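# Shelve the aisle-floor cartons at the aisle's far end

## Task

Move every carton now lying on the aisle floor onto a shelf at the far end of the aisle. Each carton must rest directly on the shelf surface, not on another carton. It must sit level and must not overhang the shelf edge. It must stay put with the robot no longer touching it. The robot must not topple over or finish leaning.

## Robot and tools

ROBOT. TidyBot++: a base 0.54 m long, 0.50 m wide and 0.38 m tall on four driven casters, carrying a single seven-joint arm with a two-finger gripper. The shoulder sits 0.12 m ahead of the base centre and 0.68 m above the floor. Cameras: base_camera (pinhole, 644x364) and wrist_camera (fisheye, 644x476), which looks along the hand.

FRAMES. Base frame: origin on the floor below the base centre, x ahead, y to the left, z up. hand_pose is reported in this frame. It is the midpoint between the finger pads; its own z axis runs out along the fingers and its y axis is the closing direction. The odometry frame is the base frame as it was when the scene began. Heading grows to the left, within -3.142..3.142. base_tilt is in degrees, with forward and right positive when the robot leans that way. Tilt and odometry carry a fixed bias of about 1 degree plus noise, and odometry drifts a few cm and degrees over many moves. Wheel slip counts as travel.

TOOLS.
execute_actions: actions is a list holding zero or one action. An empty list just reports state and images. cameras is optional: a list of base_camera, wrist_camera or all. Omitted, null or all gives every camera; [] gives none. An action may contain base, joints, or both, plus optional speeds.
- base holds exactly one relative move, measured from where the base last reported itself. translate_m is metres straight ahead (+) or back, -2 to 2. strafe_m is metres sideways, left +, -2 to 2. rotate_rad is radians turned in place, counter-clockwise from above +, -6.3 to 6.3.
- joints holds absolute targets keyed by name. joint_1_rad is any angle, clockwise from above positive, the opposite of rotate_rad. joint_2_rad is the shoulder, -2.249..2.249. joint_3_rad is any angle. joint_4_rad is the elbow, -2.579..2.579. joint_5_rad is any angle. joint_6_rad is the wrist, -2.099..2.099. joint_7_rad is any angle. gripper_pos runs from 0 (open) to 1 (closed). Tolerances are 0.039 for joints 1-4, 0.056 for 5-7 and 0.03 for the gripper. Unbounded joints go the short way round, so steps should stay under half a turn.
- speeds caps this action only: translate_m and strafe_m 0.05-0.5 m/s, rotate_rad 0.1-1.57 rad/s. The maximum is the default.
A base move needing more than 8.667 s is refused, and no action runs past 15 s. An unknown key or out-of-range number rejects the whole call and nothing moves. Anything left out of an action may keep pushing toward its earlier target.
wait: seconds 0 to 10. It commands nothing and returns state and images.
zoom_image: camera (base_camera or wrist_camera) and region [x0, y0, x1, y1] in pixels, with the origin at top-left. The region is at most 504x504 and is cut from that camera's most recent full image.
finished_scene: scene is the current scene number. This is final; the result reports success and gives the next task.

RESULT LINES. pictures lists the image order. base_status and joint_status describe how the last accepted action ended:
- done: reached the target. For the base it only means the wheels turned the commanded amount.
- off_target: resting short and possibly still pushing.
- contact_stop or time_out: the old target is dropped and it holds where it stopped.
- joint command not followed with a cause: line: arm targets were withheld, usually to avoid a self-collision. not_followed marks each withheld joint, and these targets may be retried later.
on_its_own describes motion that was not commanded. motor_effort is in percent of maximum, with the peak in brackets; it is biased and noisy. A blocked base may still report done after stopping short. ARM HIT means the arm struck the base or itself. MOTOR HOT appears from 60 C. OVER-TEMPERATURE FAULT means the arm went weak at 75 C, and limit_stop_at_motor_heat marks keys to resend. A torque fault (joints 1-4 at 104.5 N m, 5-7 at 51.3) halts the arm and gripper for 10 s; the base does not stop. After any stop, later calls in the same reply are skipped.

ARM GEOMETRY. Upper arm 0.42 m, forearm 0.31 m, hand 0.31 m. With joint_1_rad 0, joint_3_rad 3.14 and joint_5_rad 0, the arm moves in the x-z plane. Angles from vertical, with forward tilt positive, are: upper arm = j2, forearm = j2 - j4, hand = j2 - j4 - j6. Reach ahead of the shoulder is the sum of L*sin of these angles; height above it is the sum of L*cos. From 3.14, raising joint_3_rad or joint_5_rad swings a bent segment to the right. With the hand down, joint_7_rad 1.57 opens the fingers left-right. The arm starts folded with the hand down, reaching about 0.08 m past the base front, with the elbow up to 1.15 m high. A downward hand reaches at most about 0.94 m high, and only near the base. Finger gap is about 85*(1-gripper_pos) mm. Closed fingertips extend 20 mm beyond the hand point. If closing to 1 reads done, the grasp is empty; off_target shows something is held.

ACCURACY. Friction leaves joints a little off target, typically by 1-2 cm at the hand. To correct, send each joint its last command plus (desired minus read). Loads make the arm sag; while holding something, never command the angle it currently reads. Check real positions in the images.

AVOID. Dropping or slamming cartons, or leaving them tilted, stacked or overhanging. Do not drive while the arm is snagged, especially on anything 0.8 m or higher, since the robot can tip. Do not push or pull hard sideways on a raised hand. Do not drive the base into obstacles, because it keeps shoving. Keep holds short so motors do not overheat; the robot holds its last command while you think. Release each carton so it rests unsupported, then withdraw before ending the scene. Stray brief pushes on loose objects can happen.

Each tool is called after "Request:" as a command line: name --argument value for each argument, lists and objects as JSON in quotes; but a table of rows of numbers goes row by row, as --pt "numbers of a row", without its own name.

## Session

Request:
execute_actions --actions '[{"joints":{"joint_6_rad":0.3,"joint_1_rad":0,"joint_7_rad":1.57,"joint_5_rad":0,"joint_3_rad":3.14}}]'

Scene clock: 1.50 s.
base_odometry: x=+0.000 y=+0.000 heading=+0.000 (m, m, rad; odometry frame)
base_tilt: forward=+0.2 right=+0.5 (deg)
base_status: not commanded
joint_positions: joint_1_rad=+0.018 joint_2_rad=-0.324 joint_3_rad=+3.152 joint_4_rad=-2.554 joint_5_rad=+0.011 joint_6_rad=+0.281 joint_7_rad=+1.561 gripper_pos=+0.000
joint_status: all done
motor_effort: joint_1_rad=+1(1) joint_2_rad=-6(6) joint_3_rad=+0(1) joint_4_rad=+19(19) joint_5_rad=+1(0) joint_6_rad=+9(10) joint_7_rad=-1(1) (%)
hand_pose: x=+0.5230 y=-0.0091 z=+0.7736 quat_wxyz=(+0.005, +0.827, -0.011, +0.562) (m; base frame)
pictures: base_camera, wrist_camera
Images, in order (width x height): base_camera 644x364, wrist_camera 644x476.

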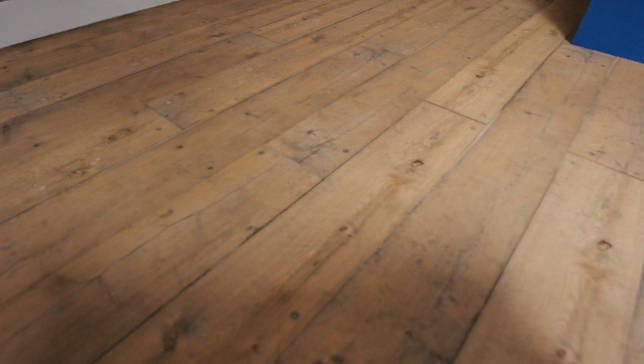

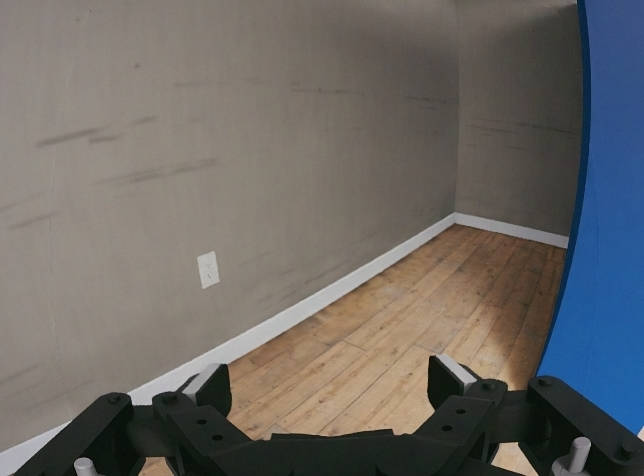

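Request:
execute_actions --actions '[{"base":{"rotate_rad":-0.75}}]'

Request:
execute_actions --actions '[{"base":{"strafe_m":-0.55}}]'

Scene clock: 4.30 s.
base_odometry: x=+0.000 y=+0.000 heading=-0.750 (m, m, rad; odometry frame)
base_tilt: forward=+0.1 right=+0.5 (deg)
base_status: done
joint_positions: joint_1_rad=+0.014 joint_2_rad=-0.324 joint_3_rad=+3.148 joint_4_rad=-2.554 joint_5_rad=+0.011 joint_6_rad=+0.281 joint_7_rad=+1.561 gripper_pos=+0.000
joint_status: not commanded
motor_effort: joint_1_rad=+0(0) joint_2_rad=-6(7) joint_3_rad=+0(1) joint_4_rad=+19(20) joint_5_rad=+1(2) joint_6_rad=+9(9) joint_7_rad=-1(0) (%)
hand_pose: x=+0.5230 y=-0.0059 z=+0.7736 quat_wxyz=(+0.004, +0.827, -0.008, +0.562) (m; base frame)
pictures: base_camera, wrist_camera
Images, in order (width x height): base_camera 644x364, wrist_camera 644x476.

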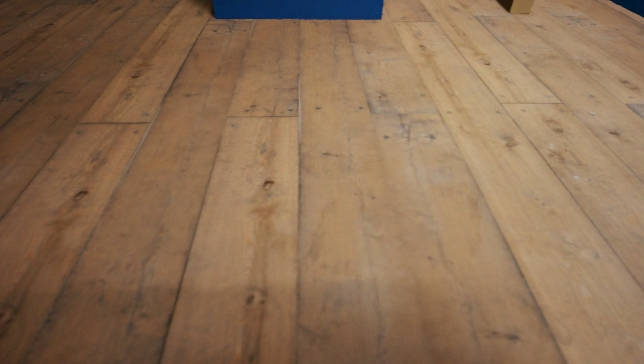

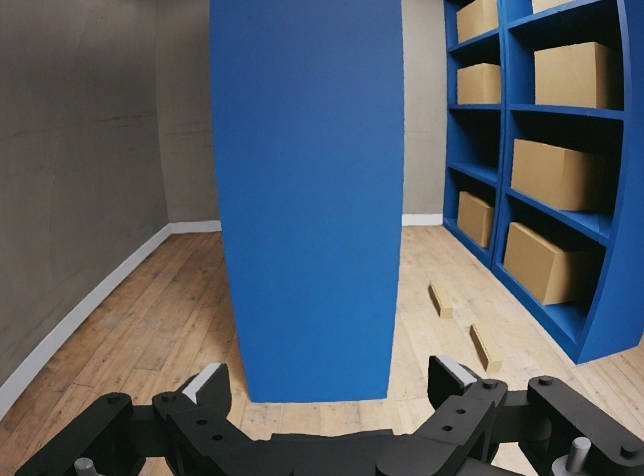

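Scene clock: 6.77 s.
base_odometry: x=-0.375 y=-0.402 heading=-0.750 (m, m, rad; odometry frame)
base_tilt: forward=+0.1 right=+0.5 (deg)
base_status: done
joint_positions: joint_1_rad=+0.014 joint_2_rad=-0.324 joint_3_rad=+3.146 joint_4_rad=-2.554 joint_5_rad=+0.011 joint_6_rad=+0.281 joint_7_rad=+1.561 gripper_pos=+0.000
joint_status: not commanded
motor_effort: joint_1_rad=+0(1) joint_2_rad=-6(6) joint_3_rad=+0(2) joint_4_rad=+19(19) joint_5_rad=+1(1) joint_6_rad=+9(9) joint_7_rad=-1(1) (%)
hand_pose: x=+0.5230 y=-0.0054 z=+0.7736 quat_wxyz=(+0.003, +0.827, -0.007, +0.562) (m; base frame)
pictures: base_camera, wrist_camera
Images, in order (width x height): base_camera 644x364, wrist_camera 644x476.

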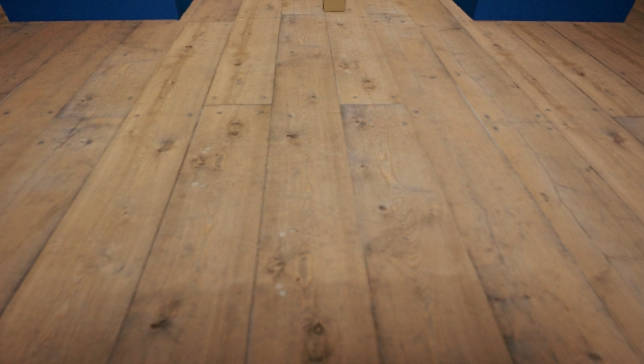

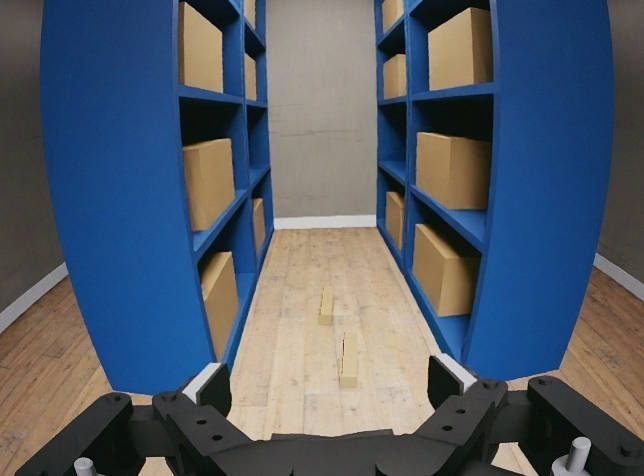

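Request:
execute_actions --actions '[{"base":{"translate_m":0.6},"joints":{"joint_2_rad":1.8,"joint_4_rad":-0.62,"joint_6_rad":-0.195,"joint_1_rad":0.13}}]'

Scene clock: 10.50 s.
base_odometry: x=+0.063 y=-0.812 heading=-0.751 (m, m, rad; odometry frame)
base_tilt: forward=+0.2 right=+0.5 (deg)
base_status: done
joint_positions: joint_1_rad=+0.112 joint_2_rad=+1.792 joint_3_rad=+3.146 joint_4_rad=-0.631 joint_5_rad=+0.011 joint_6_rad=-0.153 joint_7_rad=+1.561 gripper_pos=+0.000
joint_status: all done
motor_effort: joint_1_rad=+0(1) joint_2_rad=-49(53) joint_3_rad=+0(1) joint_4_rad=+14(20) joint_5_rad=+1(1) joint_6_rad=+5(10) joint_7_rad=-1(1) (%)
hand_pose: x=+0.8981 y=-0.0890 z=+0.0900 quat_wxyz=(+0.019, +0.959, -0.053, +0.278) (m; base frame)
pictures: base_camera, wrist_camera
Images, in order (width x height): base_camera 644x364, wrist_camera 644x476.

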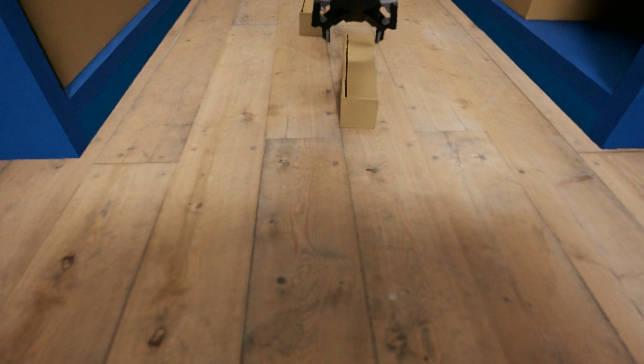

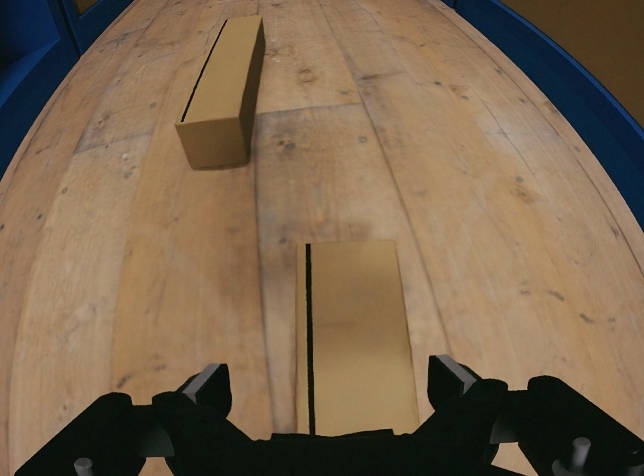

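Request:
execute_actions --actions '[{"base":{"strafe_m":-0.01},"joints":{"joint_2_rad":1.9,"joint_4_rad":-0.57}}]' --cameras '["wrist_camera"]'

Request:
execute_actions --actions '[{"joints":{"gripper_pos":1}}]' --cameras '[]'

Request:
execute_actions --actions '[{"base":{"strafe_m":-0.29},"joints":{"joint_2_rad":1.84,"joint_1_rad":0.04}}]'

Scene clock: 12.30 s.
base_odometry: x=+0.057 y=-0.819 heading=-0.751 (m, m, rad; odometry frame)
base_tilt: forward=+0.2 right=+0.6 (deg)
base_status: done
joint_positions: joint_1_rad=+0.122 joint_2_rad=+1.899 joint_3_rad=+3.146 joint_4_rad=-0.576 joint_5_rad=+0.011 joint_6_rad=-0.154 joint_7_rad=+1.561 gripper_pos=+0.000
joint_status: all done
motor_effort: joint_1_rad=+0(4) joint_2_rad=-47(51) joint_3_rad=+0(1) joint_4_rad=+14(15) joint_5_rad=+1(1) joint_6_rad=+4(6) joint_7_rad=-1(1) (%)
hand_pose: x=+0.8586 y=-0.0918 z=+0.0277 quat_wxyz=(+0.018, +0.966, -0.058, +0.253) (m; base frame)
pictures: wrist_camera
Images, in order (width x height): wrist_camera 644x476.

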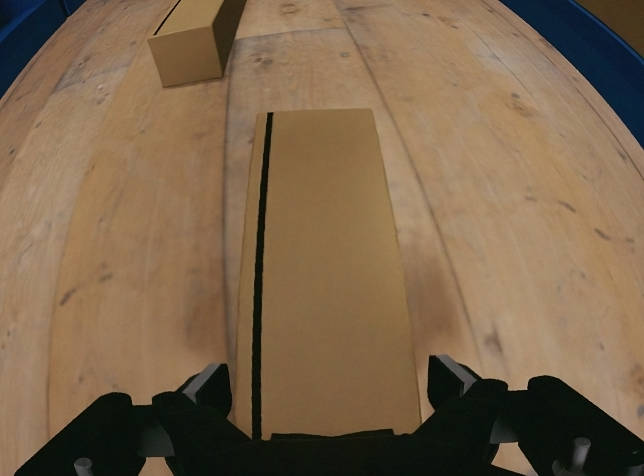

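Scene clock: 13.40 s.
base_odometry: x=+0.057 y=-0.819 heading=-0.751 (m, m, rad; odometry frame)
base_tilt: forward=+0.2 right=+0.5 (deg)
base_status: not commanded
joint_positions: joint_1_rad=+0.122 joint_2_rad=+1.894 joint_3_rad=+3.146 joint_4_rad=-0.569 joint_5_rad=+0.011 joint_6_rad=-0.155 joint_7_rad=+1.561 gripper_pos=+0.343
joint_status: gripper_pos off_target (ended at +0.343, target +1.000)
motor_effort: joint_1_rad=+0(2) joint_2_rad=-47(49) joint_3_rad=-1(1) joint_4_rad=+13(15) joint_5_rad=+1(2) joint_6_rad=+5(6) joint_7_rad=-1(1) (%)
hand_pose: x=+0.8654 y=-0.0926 z=+0.0340 quat_wxyz=(+0.019, +0.964, -0.058, +0.258) (m; base frame)
pictures: none
No camera images: the call's "cameras" was empty. Leave "cameras" out to get every camera's image.

Scene clock: 15.43 s.
base_odometry: x=-0.141 y=-1.031 heading=-0.750 (m, m, rad; odometry frame)
base_tilt: forward=+0.2 right=+0.5 (deg)
base_status: done
joint_positions: joint_1_rad=+0.050 joint_2_rad=+1.855 joint_3_rad=+3.141 joint_4_rad=-0.569 joint_5_rad=+0.011 joint_6_rad=-0.155 joint_7_rad=+1.561 gripper_pos=+0.343
joint_status: all done
motor_effort: joint_1_rad=+0(6) joint_2_rad=-49(51) joint_3_rad=-1(2) joint_4_rad=+15(16) joint_5_rad=+1(1) joint_6_rad=+6(6) joint_7_rad=-1(1) (%)
hand_pose: x=+0.8949 y=-0.0377 z=+0.0639 quat_wxyz=(+0.008, +0.960, -0.024, +0.278) (m; base frame)
pictures: base_camera, wrist_camera
Images, in order (width x height): base_camera 644x364, wrist_camera 644x476.

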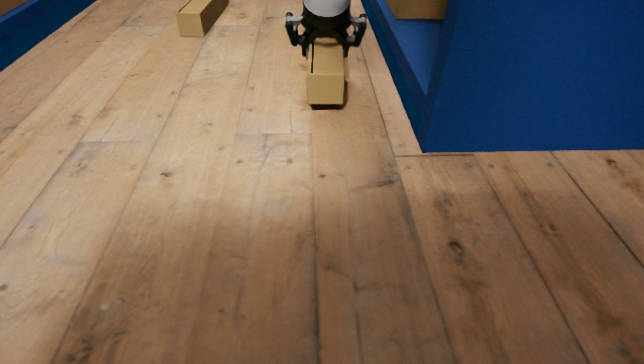

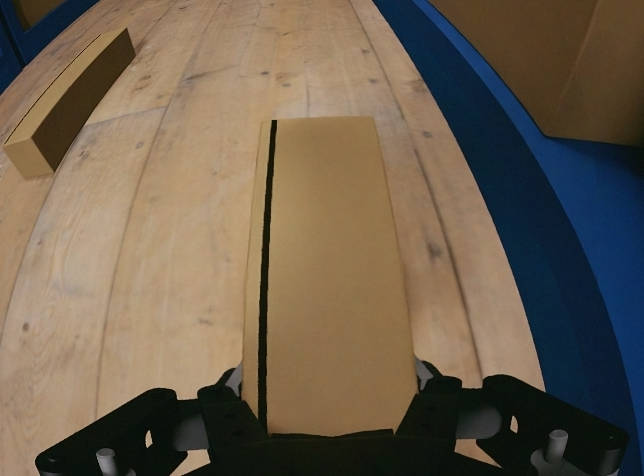

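Request:
execute_actions --actions '[{"joints":{"joint_2_rad":1.905}}]' --cameras '[]'

Request:
execute_actions --actions '[{"joints":{"gripper_pos":0}}]' --cameras '[]'

Request:
execute_actions --actions '[{"base":{"translate_m":0.1},"joints":{"joint_2_rad":1.79,"joint_4_rad":-0.64}}]' --cameras '[]'

Request:
execute_actions --actions '[{"base":{"strafe_m":0.325},"joints":{"joint_1_rad":0.09}}]' --cameras '[]'

Request:
execute_actions --actions '[{"base":{"translate_m":0.26}}]'

Scene clock: 17.50 s.
base_odometry: x=-0.141 y=-1.031 heading=-0.750 (m, m, rad; odometry frame)
base_tilt: forward=+0.2 right=+0.6 (deg)
base_status: not commanded
joint_positions: joint_1_rad=+0.050 joint_2_rad=+1.894 joint_3_rad=+3.141 joint_4_rad=-0.570 joint_5_rad=+0.011 joint_6_rad=-0.156 joint_7_rad=+1.561 gripper_pos=+0.343
joint_status: all done
motor_effort: joint_1_rad=+0(0) joint_2_rad=-46(50) joint_3_rad=-1(1) joint_4_rad=+13(15) joint_5_rad=+1(1) joint_6_rad=+5(7) joint_7_rad=-1(1) (%)
hand_pose: x=+0.8692 y=-0.0364 z=+0.0334 quat_wxyz=(+0.007, +0.966, -0.024, +0.258) (m; base frame)
pictures: none
No camera images: the call's "cameras" was empty. Leave "cameras" out to get every camera's image.

Scene clock: 18.60 s.
base_odometry: x=-0.141 y=-1.031 heading=-0.750 (m, m, rad; odometry frame)
base_tilt: forward=+0.1 right=+0.5 (deg)
base_status: not commanded
joint_positions: joint_1_rad=+0.050 joint_2_rad=+1.895 joint_3_rad=+3.141 joint_4_rad=-0.570 joint_5_rad=+0.011 joint_6_rad=-0.156 joint_7_rad=+1.561 gripper_pos=+0.000
joint_status: all done
motor_effort: joint_1_rad=+0(0) joint_2_rad=-48(50) joint_3_rad=-1(1) joint_4_rad=+14(15) joint_5_rad=+1(1) joint_6_rad=+5(5) joint_7_rad=-1(0) (%)
hand_pose: x=+0.8687 y=-0.0364 z=+0.0327 quat_wxyz=(+0.007, +0.966, -0.024, +0.257) (m; base frame)
pictures: none
No camera images: the call's "cameras" was empty. Leave "cameras" out to get every camera's image.

Scene clock: 20.03 s.
base_odometry: x=-0.068 y=-1.100 heading=-0.750 (m, m, rad; odometry frame)
base_tilt: forward=+0.2 right=+0.6 (deg)
base_status: done
joint_positions: joint_1_rad=+0.050 joint_2_rad=+1.785 joint_3_rad=+3.141 joint_4_rad=-0.635 joint_5_rad=+0.011 joint_6_rad=-0.157 joint_7_rad=+1.561 gripper_pos=+0.000
joint_status: all done
motor_effort: joint_1_rad=+0(1) joint_2_rad=-49(51) joint_3_rad=-1(1) joint_4_rad=+15(16) joint_5_rad=+1(1) joint_6_rad=+6(7) joint_7_rad=-1(1) (%)
hand_pose: x=+0.9037 y=-0.0381 z=+0.0936 quat_wxyz=(+0.008, +0.960, -0.024, +0.279) (m; base frame)
pictures: none
No camera images: the call's "cameras" was empty. Leave "cameras" out to get every camera's image.

Scene clock: 22.00 s.
base_odometry: x=+0.154 y=-0.862 heading=-0.751 (m, m, rad; odometry frame)
base_tilt: forward=+0.2 right=+0.5 (deg)
base_status: done
joint_positions: joint_1_rad=+0.084 joint_2_rad=+1.785 joint_3_rad=+3.142 joint_4_rad=-0.635 joint_5_rad=+0.011 joint_6_rad=-0.157 joint_7_rad=+1.561 gripper_pos=+0.000
joint_status: all done
motor_effort: joint_1_rad=+0(4) joint_2_rad=-49(50) joint_3_rad=-1(3) joint_4_rad=+14(15) joint_5_rad=+1(0) joint_6_rad=+5(5) joint_7_rad=-1(1) (%)
hand_pose: x=+0.9019 y=-0.0652 z=+0.0936 quat_wxyz=(+0.013, +0.960, -0.040, +0.278) (m; base frame)
pictures: none
No camera images: the call's "cameras" was empty. Leave "cameras" out to get every camera's image.

Scene clock: 23.77 s.
base_odometry: x=+0.344 y=-1.039 heading=-0.750 (m, m, rad; odometry frame)
base_tilt: forward=+0.2 right=+0.5 (deg)
base_status: done
joint_positions: joint_1_rad=+0.084 joint_2_rad=+1.785 joint_3_rad=+3.142 joint_4_rad=-0.636 joint_5_rad=+0.011 joint_6_rad=-0.157 joint_7_rad=+1.561 gripper_pos=+0.000
joint_status: not commanded
motor_effort: joint_1_rad=+1(2) joint_2_rad=-50(52) joint_3_rad=-1(2) joint_4_rad=+16(16) joint_5_rad=+1(1) joint_6_rad=+5(6) joint_7_rad=-1(0) (%)
hand_pose: x=+0.9013 y=-0.0652 z=+0.0930 quat_wxyz=(+0.013, +0.960, -0.040, +0.278) (m; base frame)
pictures: base_camera, wrist_camera
Images, in order (width x height): base_camera 644x364, wrist_camera 644x476.

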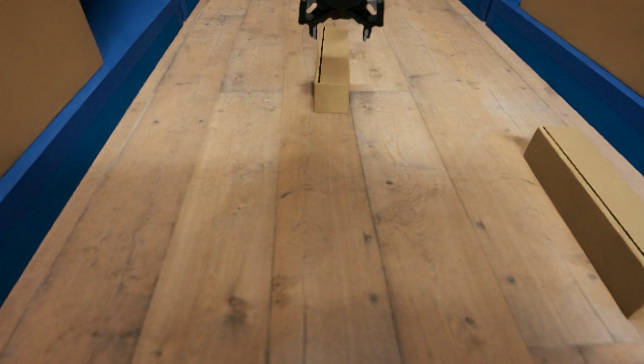

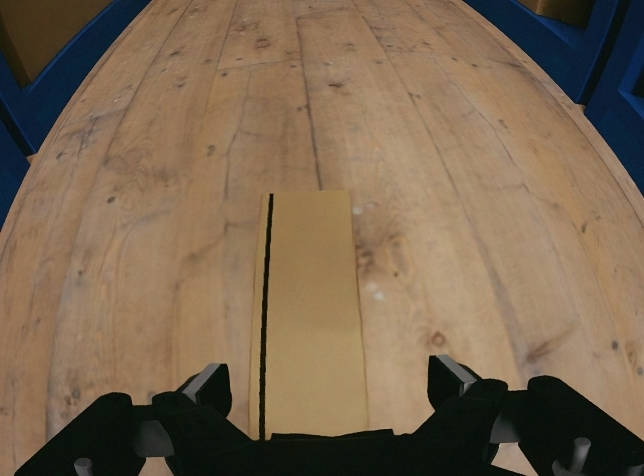

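Request:
execute_actions --actions '[{"base":{"translate_m":0.025},"joints":{"joint_1_rad":0.055,"joint_2_rad":1.9,"joint_4_rad":-0.57}}]' --cameras '["wrist_camera"]'

Scene clock: 25.33 s.
base_odometry: x=+0.363 y=-1.056 heading=-0.750 (m, m, rad; odometry frame)
base_tilt: forward=+0.2 right=+0.5 (deg)
base_status: done
joint_positions: joint_1_rad=+0.067 joint_2_rad=+1.896 joint_3_rad=+3.142 joint_4_rad=-0.575 joint_5_rad=+0.011 joint_6_rad=-0.157 joint_7_rad=+1.561 gripper_pos=+0.000
joint_status: all done
motor_effort: joint_1_rad=+0(3) joint_2_rad=-47(50) joint_3_rad=-1(2) joint_4_rad=+13(15) joint_5_rad=+0(1) joint_6_rad=+5(5) joint_7_rad=+0(1) (%)
hand_pose: x=+0.8646 y=-0.0495 z=+0.0302 quat_wxyz=(+0.009, +0.967, -0.033, +0.254) (m; base frame)
pictures: wrist_camera
Images, in order (width x height): wrist_camera 644x476.

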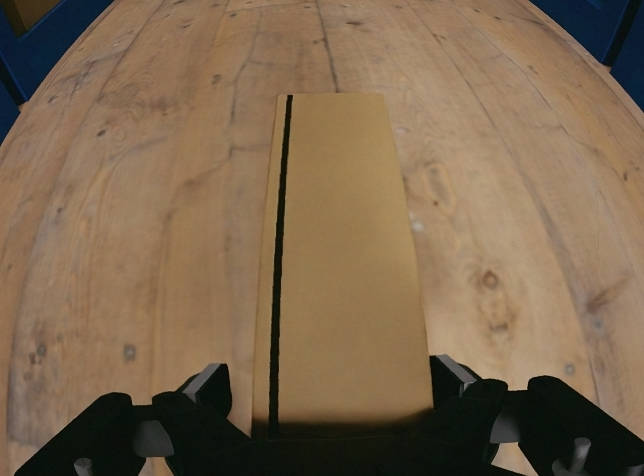

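Request:
execute_actions --actions '[{"joints":{"gripper_pos":1}}]' --cameras '[]'

Request:
execute_actions --actions '[{"base":{"translate_m":0.85},"joints":{"joint_1_rad":0.3,"joint_2_rad":1.03,"joint_4_rad":-0.6,"joint_6_rad":-0.96}}]'

Scene clock: 26.97 s.
base_odometry: x=+0.363 y=-1.056 heading=-0.750 (m, m, rad; odometry frame)
base_tilt: forward=+0.2 right=+0.5 (deg)
base_status: not commanded
joint_positions: joint_1_rad=+0.067 joint_2_rad=+1.893 joint_3_rad=+3.142 joint_4_rad=-0.569 joint_5_rad=+0.011 joint_6_rad=-0.157 joint_7_rad=+1.561 gripper_pos=+0.340
joint_status: gripper_pos off_target (ended at +0.340, target +1.000)
motor_effort: joint_1_rad=+0(1) joint_2_rad=-47(49) joint_3_rad=+0(1) joint_4_rad=+13(14) joint_5_rad=+1(1) joint_6_rad=+5(6) joint_7_rad=+0(0) (%)
hand_pose: x=+0.8691 y=-0.0498 z=+0.0341 quat_wxyz=(+0.010, +0.966, -0.033, +0.258) (m; base frame)
pictures: none
No camera images: the call's "cameras" was empty. Leave "cameras" out to get every camera's image.

Scene clock: 30.03 s.
base_odometry: x=+0.986 y=-1.635 heading=-0.749 (m, m, rad; odometry frame)
base_tilt: forward=+0.2 right=+0.5 (deg)
base_status: done
joint_positions: joint_1_rad=+0.286 joint_2_rad=+1.042 joint_3_rad=+3.142 joint_4_rad=-0.592 joint_5_rad=+0.011 joint_6_rad=-0.918 joint_7_rad=+1.561 gripper_pos=+0.340
joint_status: all done
motor_effort: joint_1_rad=+0(2) joint_2_rad=-52(58) joint_3_rad=-1(1) joint_4_rad=+20(21) joint_5_rad=+1(1) joint_6_rad=+5(6) joint_7_rad=-1(0) (%)
hand_pose: x=+0.9344 y=-0.2408 z=+0.6157 quat_wxyz=(+0.045, +0.947, -0.139, +0.287) (m; base frame)
pictures: base_camera, wrist_camera
Images, in order (width x height): base_camera 644x364, wrist_camera 644x476.

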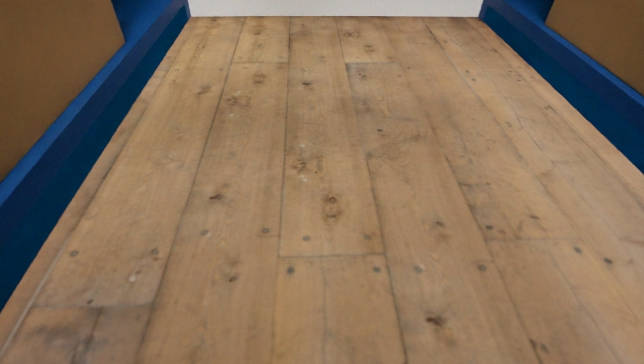

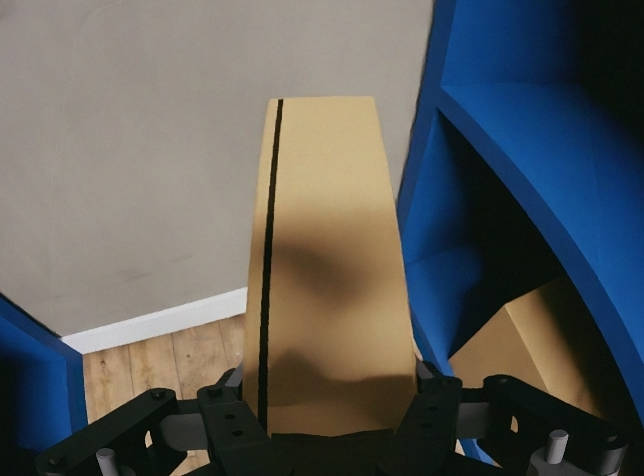

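Same geometry as before.

Request:
execute_actions --actions '[{"base":{"translate_m":0.08},"joints":{"joint_1_rad":0.92}}]' --cameras '[]'

Request:
execute_actions --actions '[{"joints":{"joint_2_rad":1.11}}]' --cameras '["wrist_camera"]'

Scene clock: 32.47 s.
base_odometry: x=+1.044 y=-1.689 heading=-0.749 (m, m, rad; odometry frame)
base_tilt: forward=+0.2 right=+0.5 (deg)
base_status: done
joint_positions: joint_1_rad=+0.922 joint_2_rad=+1.042 joint_3_rad=+3.145 joint_4_rad=-0.593 joint_5_rad=+0.011 joint_6_rad=-0.921 joint_7_rad=+1.561 gripper_pos=+0.340
joint_status: all done
motor_effort: joint_1_rad=+1(6) joint_2_rad=-52(55) joint_3_rad=-1(3) joint_4_rad=+21(21) joint_5_rad=+1(0) joint_6_rad=+6(6) joint_7_rad=-1(1) (%)
hand_pose: x=+0.6300 y=-0.6783 z=+0.6147 quat_wxyz=(+0.133, +0.856, -0.429, +0.256) (m; base frame)
pictures: none
No camera images: the call's "cameras" was empty. Leave "cameras" out to get every camera's image.

Scene clock: 33.83 s.
base_odometry: x=+1.044 y=-1.689 heading=-0.749 (m, m, rad; odometry frame)
base_tilt: forward=+0.2 right=+0.6 (deg)
base_status: not commanded
joint_positions: joint_1_rad=+0.922 joint_2_rad=+1.095 joint_3_rad=+3.145 joint_4_rad=-0.593 joint_5_rad=+0.011 joint_6_rad=-0.921 joint_7_rad=+1.561 gripper_pos=+0.340
joint_status: all done
motor_effort: joint_1_rad=+0(2) joint_2_rad=-49(54) joint_3_rad=+0(1) joint_4_rad=+19(20) joint_5_rad=+1(2) joint_6_rad=+4(6) joint_7_rad=+0(0) (%)
hand_pose: x=+0.6270 y=-0.6743 z=+0.5697 quat_wxyz=(+0.122, +0.863, -0.432, +0.233) (m; base frame)
pictures: wrist_camera
Images, in order (width x height): wrist_camera 644x476.

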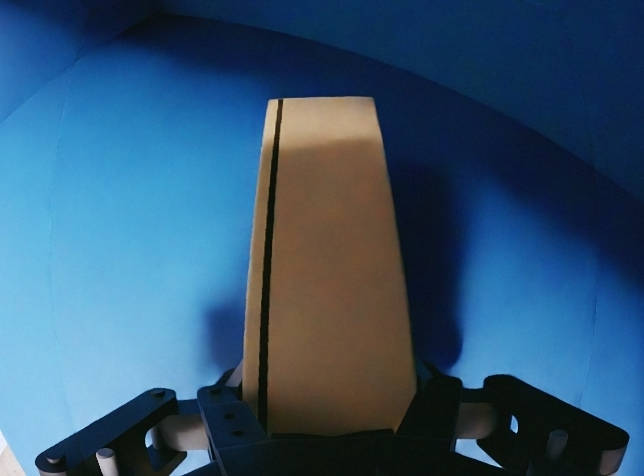

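Request:
execute_actions --actions '[{"joints":{"gripper_pos":0}}]' --cameras '[]'

Request:
execute_actions --actions '[{"joints":{"joint_2_rad":1.03,"joint_6_rad":-0.78}}]' --cameras '[]'

Request:
execute_actions --actions '[{"base":{"translate_m":-0.1},"joints":{"joint_1_rad":0.3}}]' --cameras '[]'

Request:
execute_actions --actions '[{"base":{"translate_m":-1.23},"joints":{"joint_1_rad":0.04,"joint_2_rad":1.79,"joint_4_rad":-0.63,"joint_6_rad":-0.12}}]' --cameras '[]'

Request:
execute_actions --actions '[{"base":{"strafe_m":-0.325}}]'

Scene clock: 35.80 s.
base_odometry: x=+1.044 y=-1.689 heading=-0.749 (m, m, rad; odometry frame)
base_tilt: forward=+0.2 right=+0.6 (deg)
base_status: not commanded
joint_positions: joint_1_rad=+0.922 joint_2_rad=+1.097 joint_3_rad=+3.145 joint_4_rad=-0.593 joint_5_rad=+0.011 joint_6_rad=-0.921 joint_7_rad=+1.561 gripper_pos=+0.000
joint_status: all done
motor_effort: joint_1_rad=+0(1) joint_2_rad=-52(54) joint_3_rad=-1(1) joint_4_rad=+20(22) joint_5_rad=+1(1) joint_6_rad=+5(5) joint_7_rad=-1(1) (%)
hand_pose: x=+0.6268 y=-0.6740 z=+0.5674 quat_wxyz=(+0.121, +0.863, -0.432, +0.232) (m; base frame)
pictures: none
No camera images: the call's "cameras" was empty. Leave "cameras" out to get every camera's image.

Scene clock: 36.83 s.
base_odometry: x=+1.044 y=-1.689 heading=-0.749 (m, m, rad; odometry frame)
base_tilt: forward=+0.2 right=+0.6 (deg)
base_status: not commanded
joint_positions: joint_1_rad=+0.922 joint_2_rad=+1.034 joint_3_rad=+3.145 joint_4_rad=-0.596 joint_5_rad=+0.011 joint_6_rad=-0.815 joint_7_rad=+1.561 gripper_pos=+0.000
joint_status: all done
motor_effort: joint_1_rad=+0(0) joint_2_rad=-51(55) joint_3_rad=-1(1) joint_4_rad=+21(22) joint_5_rad=+1(1) joint_6_rad=+6(7) joint_7_rad=-1(1) (%)
hand_pose: x=+0.6459 y=-0.6989 z=+0.6400 quat_wxyz=(+0.156, +0.840, -0.421, +0.304) (m; base frame)
pictures: none
No camera images: the call's "cameras" was empty. Leave "cameras" out to get every camera's image.

Scene clock: 38.90 s.
base_odometry: x=+0.971 y=-1.621 heading=-0.748 (m, m, rad; odometry frame)
base_tilt: forward=+0.2 right=+0.5 (deg)
base_status: done
joint_positions: joint_1_rad=+0.299 joint_2_rad=+1.034 joint_3_rad=+3.136 joint_4_rad=-0.596 joint_5_rad=+0.011 joint_6_rad=-0.815 joint_7_rad=+1.561 gripper_pos=+0.000
joint_status: all done
motor_effort: joint_1_rad=+0(7) joint_2_rad=-51(54) joint_3_rad=-1(3) joint_4_rad=+21(21) joint_5_rad=+2(2) joint_6_rad=+6(7) joint_7_rad=+0(1) (%)
hand_pose: x=+0.9560 y=-0.2557 z=+0.6401 quat_wxyz=(+0.051, +0.929, -0.142, +0.338) (m; base frame)
pictures: none
No camera images: the call's "cameras" was empty. Leave "cameras" out to get every camera's image.

Scene clock: 42.73 s.
base_odometry: x=+0.069 y=-0.784 heading=-0.748 (m, m, rad; odometry frame)
base_tilt: forward=+0.2 right=+0.5 (deg)
base_status: done
joint_positions: joint_1_rad=+0.055 joint_2_rad=+1.791 joint_3_rad=+3.136 joint_4_rad=-0.633 joint_5_rad=+0.011 joint_6_rad=-0.163 joint_7_rad=+1.561 gripper_pos=+0.000
joint_status: all done
motor_effort: joint_1_rad=+0(3) joint_2_rad=-49(57) joint_3_rad=-1(1) joint_4_rad=+14(20) joint_5_rad=+1(1) joint_6_rad=+6(6) joint_7_rad=-1(0) (%)
hand_pose: x=+0.8996 y=-0.0395 z=+0.0889 quat_wxyz=(+0.006, +0.961, -0.028, +0.274) (m; base frame)
pictures: none
No camera images: the call's "cameras" was empty. Leave "cameras" out to get every camera's image.

Scene clock: 44.80 s.
base_odometry: x=-0.152 y=-1.023 heading=-0.749 (m, m, rad; odometry frame)
base_tilt: forward=+0.2 right=+0.6 (deg)
base_status: done
joint_positions: joint_1_rad=+0.049 joint_2_rad=+1.791 joint_3_rad=+3.137 joint_4_rad=-0.633 joint_5_rad=+0.011 joint_6_rad=-0.163 joint_7_rad=+1.561 gripper_pos=+0.000
joint_status: not commanded
motor_effort: joint_1_rad=+1(4) joint_2_rad=-49(50) joint_3_rad=-1(2) joint_4_rad=+14(14) joint_5_rad=+1(1) joint_6_rad=+5(6) joint_7_rad=-1(1) (%)
hand_pose: x=+0.8999 y=-0.0350 z=+0.0889 quat_wxyz=(+0.005, +0.961, -0.025, +0.274) (m; base frame)
pictures: base_camera, wrist_camera
Images, in order (width x height): base_camera 644x364, wrist_camera 644x476.

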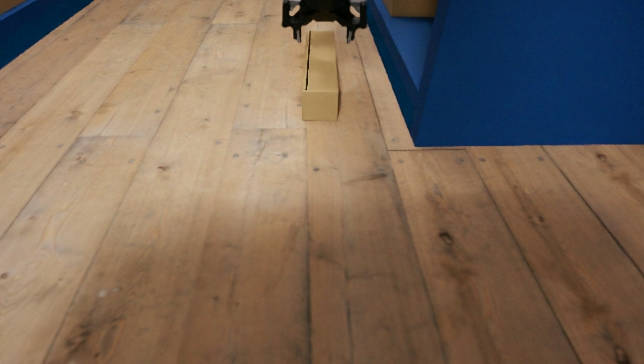

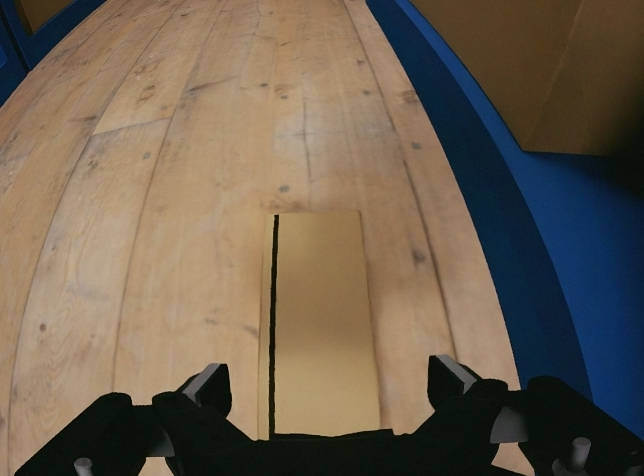

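Request:
execute_actions --actions '[{"joints":{"joint_2_rad":1.9,"joint_4_rad":-0.57}}]' --cameras '[]'

Request:
execute_actions --actions '[{"joints":{"gripper_pos":1}}]' --cameras '[]'

Request:
execute_actions --actions '[{"base":{"strafe_m":0.21},"joints":{"joint_2_rad":1.4}}]'

Request:
execute_actions --actions '[{"base":{"translate_m":1.27},"joints":{"joint_2_rad":1.03,"joint_4_rad":-0.6,"joint_6_rad":-0.97,"joint_1_rad":-0.25}}]'

Scene clock: 46.57 s.
base_odometry: x=-0.152 y=-1.023 heading=-0.749 (m, m, rad; odometry frame)
base_tilt: forward=+0.2 right=+0.6 (deg)
base_status: not commanded
joint_positions: joint_1_rad=+0.049 joint_2_rad=+1.900 joint_3_rad=+3.137 joint_4_rad=-0.576 joint_5_rad=+0.011 joint_6_rad=-0.161 joint_7_rad=+1.561 gripper_pos=+0.000
joint_status: all done
motor_effort: joint_1_rad=+0(0) joint_2_rad=-47(51) joint_3_rad=-1(1) joint_4_rad=+14(14) joint_5_rad=+1(1) joint_6_rad=+5(5) joint_7_rad=+0(0) (%)
hand_pose: x=+0.8616 y=-0.0333 z=+0.0266 quat_wxyz=(+0.005, +0.968, -0.025, +0.250) (m; base frame)
pictures: none
No camera images: the call's "cameras" was empty. Leave "cameras" out to get every camera's image.

Scene clock: 47.67 s.
base_odometry: x=-0.152 y=-1.023 heading=-0.749 (m, m, rad; odometry frame)
base_tilt: forward=+0.2 right=+0.6 (deg)
base_status: not commanded
joint_positions: joint_1_rad=+0.048 joint_2_rad=+1.894 joint_3_rad=+3.137 joint_4_rad=-0.569 joint_5_rad=+0.011 joint_6_rad=-0.158 joint_7_rad=+1.561 gripper_pos=+0.343
joint_status: gripper_pos off_target (ended at +0.343, target +1.000)
motor_effort: joint_1_rad=+0(2) joint_2_rad=-46(50) joint_3_rad=-1(1) joint_4_rad=+13(14) joint_5_rad=+1(2) joint_6_rad=+5(5) joint_7_rad=-1(1) (%)
hand_pose: x=+0.8695 y=-0.0337 z=+0.0334 quat_wxyz=(+0.005, +0.966, -0.025, +0.257) (m; base frame)
pictures: none
No camera images: the call's "cameras" was empty. Leave "cameras" out to get every camera's image.

Scene clock: 49.70 s.
base_odometry: x=-0.009 y=-0.869 heading=-0.749 (m, m, rad; odometry frame)
base_tilt: forward=+0.2 right=+0.5 (deg)
base_status: done
joint_positions: joint_1_rad=+0.037 joint_2_rad=+1.403 joint_3_rad=+3.137 joint_4_rad=-0.570 joint_5_rad=+0.011 joint_6_rad=-0.156 joint_7_rad=+1.561 gripper_pos=+0.343
joint_status: all done
motor_effort: joint_1_rad=+0(4) joint_2_rad=-57(59) joint_3_rad=-1(3) joint_4_rad=+21(22) joint_5_rad=+1(1) joint_6_rad=+8(9) joint_7_rad=-1(1) (%)
hand_pose: x=+1.0868 y=-0.0335 z=+0.4647 quat_wxyz=(+0.008, +0.874, -0.017, +0.485) (m; base frame)
pictures: base_camera, wrist_camera
Images, in order (width x height): base_camera 644x364, wrist_camera 644x476.

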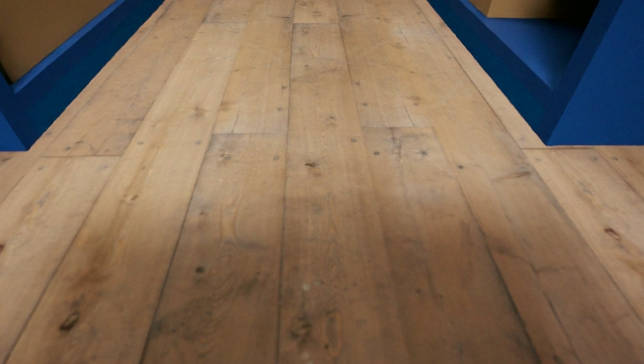

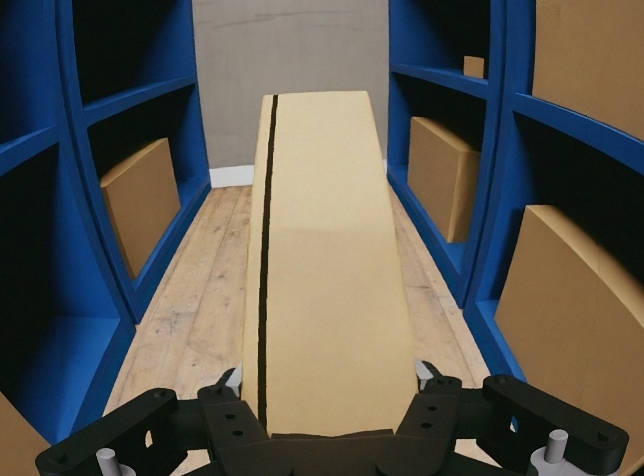

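Scene clock: 53.60 s.
base_odometry: x=+0.922 y=-1.733 heading=-0.748 (m, m, rad; odometry frame)
base_tilt: forward=+0.2 right=+0.5 (deg)
base_status: done
joint_positions: joint_1_rad=-0.252 joint_2_rad=+1.028 joint_3_rad=+3.135 joint_4_rad=-0.595 joint_5_rad=+0.011 joint_6_rad=-0.931 joint_7_rad=+1.561 gripper_pos=+0.343
joint_status: all done
motor_effort: joint_1_rad=+0(6) joint_2_rad=-53(60) joint_3_rad=-1(3) joint_4_rad=+20(23) joint_5_rad=+1(2) joint_6_rad=+6(9) joint_7_rad=+0(0) (%)
hand_pose: x=+0.9385 y=+0.2127 z=+0.6236 quat_wxyz=(-0.036, +0.950, +0.118, +0.287) (m; base frame)
pictures: base_camera, wrist_camera
Images, in order (width x height): base_camera 644x364, wrist_camera 644x476.

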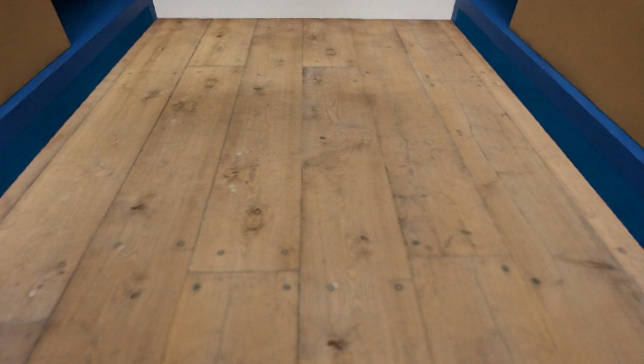

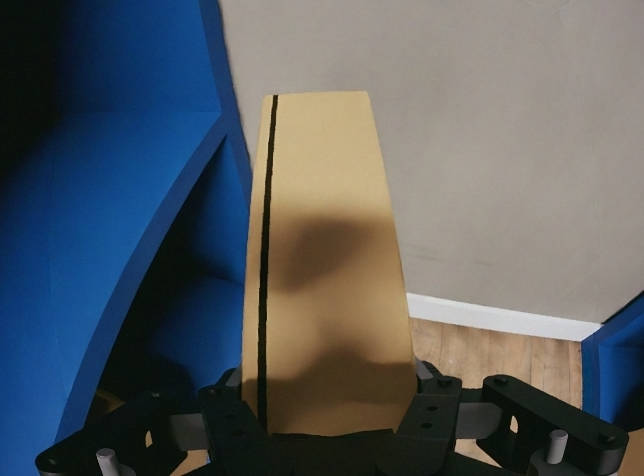

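Request:
execute_actions --actions '[{"joints":{"joint_1_rad":-0.77,"joint_2_rad":1.05}}]' --cameras '[]'

Request:
execute_actions --actions '[{"joints":{"joint_2_rad":1.108}}]' --cameras '["wrist_camera"]'

Scene clock: 55.83 s.
base_odometry: x=+0.922 y=-1.733 heading=-0.748 (m, m, rad; odometry frame)
base_tilt: forward=+0.2 right=+0.5 (deg)
base_status: not commanded
joint_positions: joint_1_rad=-0.772 joint_2_rad=+1.032 joint_3_rad=+3.135 joint_4_rad=-0.595 joint_5_rad=+0.011 joint_6_rad=-0.931 joint_7_rad=+1.561 gripper_pos=+0.343
joint_status: all done
motor_effort: joint_1_rad=+0(6) joint_2_rad=-52(53) joint_3_rad=-1(3) joint_4_rad=+21(21) joint_5_rad=+1(2) joint_6_rad=+5(6) joint_7_rad=-1(1) (%)
hand_pose: x=+0.7244 y=+0.5915 z=+0.6199 quat_wxyz=(-0.108, +0.888, +0.358, +0.266) (m; base frame)
pictures: none
No camera images: the call's "cameras" was empty. Leave "cameras" out to get every camera's image.

Scene clock: 56.70 s.
base_odometry: x=+0.922 y=-1.733 heading=-0.748 (m, m, rad; odometry frame)
base_tilt: forward=+0.2 right=+0.5 (deg)
base_status: not commanded
joint_positions: joint_1_rad=-0.772 joint_2_rad=+1.094 joint_3_rad=+3.135 joint_4_rad=-0.595 joint_5_rad=+0.011 joint_6_rad=-0.931 joint_7_rad=+1.561 gripper_pos=+0.343
joint_status: all done
motor_effort: joint_1_rad=+0(2) joint_2_rad=-47(54) joint_3_rad=-1(1) joint_4_rad=+18(21) joint_5_rad=+1(2) joint_6_rad=+5(6) joint_7_rad=+0(0) (%)
hand_pose: x=+0.7204 y=+0.5876 z=+0.5677 quat_wxyz=(-0.096, +0.896, +0.362, +0.239) (m; base frame)
pictures: wrist_camera
Images, in order (width x height): wrist_camera 644x476.

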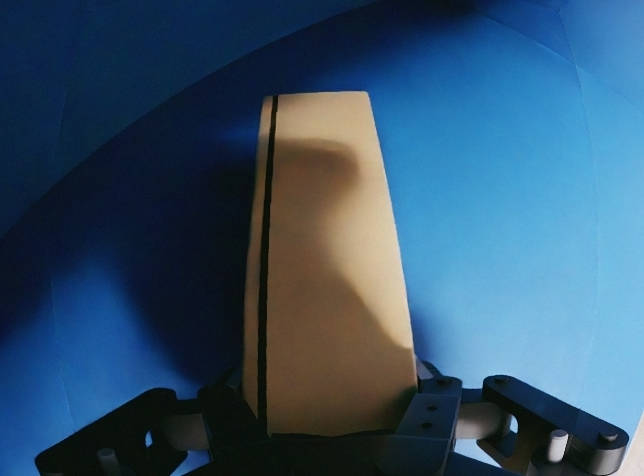

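Request:
execute_actions --actions '[{"joints":{"gripper_pos":0}}]' --cameras '[]'

Request:
execute_actions --actions '[{"joints":{"joint_2_rad":1.04}}]' --cameras '[]'

Request:
finished_scene --scene 2

Scene clock: 58.27 s.
base_odometry: x=+0.922 y=-1.733 heading=-0.748 (m, m, rad; odometry frame)
base_tilt: forward=+0.2 right=+0.5 (deg)
base_status: not commanded
joint_positions: joint_1_rad=-0.772 joint_2_rad=+1.096 joint_3_rad=+3.135 joint_4_rad=-0.595 joint_5_rad=+0.011 joint_6_rad=-0.931 joint_7_rad=+1.561 gripper_pos=+0.000
joint_status: all done
motor_effort: joint_1_rad=+0(0) joint_2_rad=-52(53) joint_3_rad=-1(1) joint_4_rad=+19(21) joint_5_rad=+1(1) joint_6_rad=+5(5) joint_7_rad=+0(1) (%)
hand_pose: x=+0.7203 y=+0.5875 z=+0.5660 quat_wxyz=(-0.096, +0.896, +0.362, +0.238) (m; base frame)
pictures: none
No camera images: the call's "cameras" was empty. Leave "cameras" out to get every camera's image.

Scene clock: 59.23 s.
base_odometry: x=+0.922 y=-1.733 heading=-0.748 (m, m, rad; odometry frame)
base_tilt: forward=+0.2 right=+0.5 (deg)
base_status: not commanded
joint_positions: joint_1_rad=-0.772 joint_2_rad=+1.048 joint_3_rad=+3.135 joint_4_rad=-0.596 joint_5_rad=+0.011 joint_6_rad=-0.931 joint_7_rad=+1.561 gripper_pos=+0.000
joint_status: all done
motor_effort: joint_1_rad=+0(1) joint_2_rad=-51(55) joint_3_rad=-1(1) joint_4_rad=+21(21) joint_5_rad=+1(2) joint_6_rad=+5(5) joint_7_rad=+0(0) (%)
hand_pose: x=+0.7234 y=+0.5905 z=+0.6065 quat_wxyz=(-0.105, +0.890, +0.359, +0.259) (m; base frame)
pictures: none
No camera images: the call's "cameras" was empty. Leave "cameras" out to get every camera's image.

The scene is finished: the task was done.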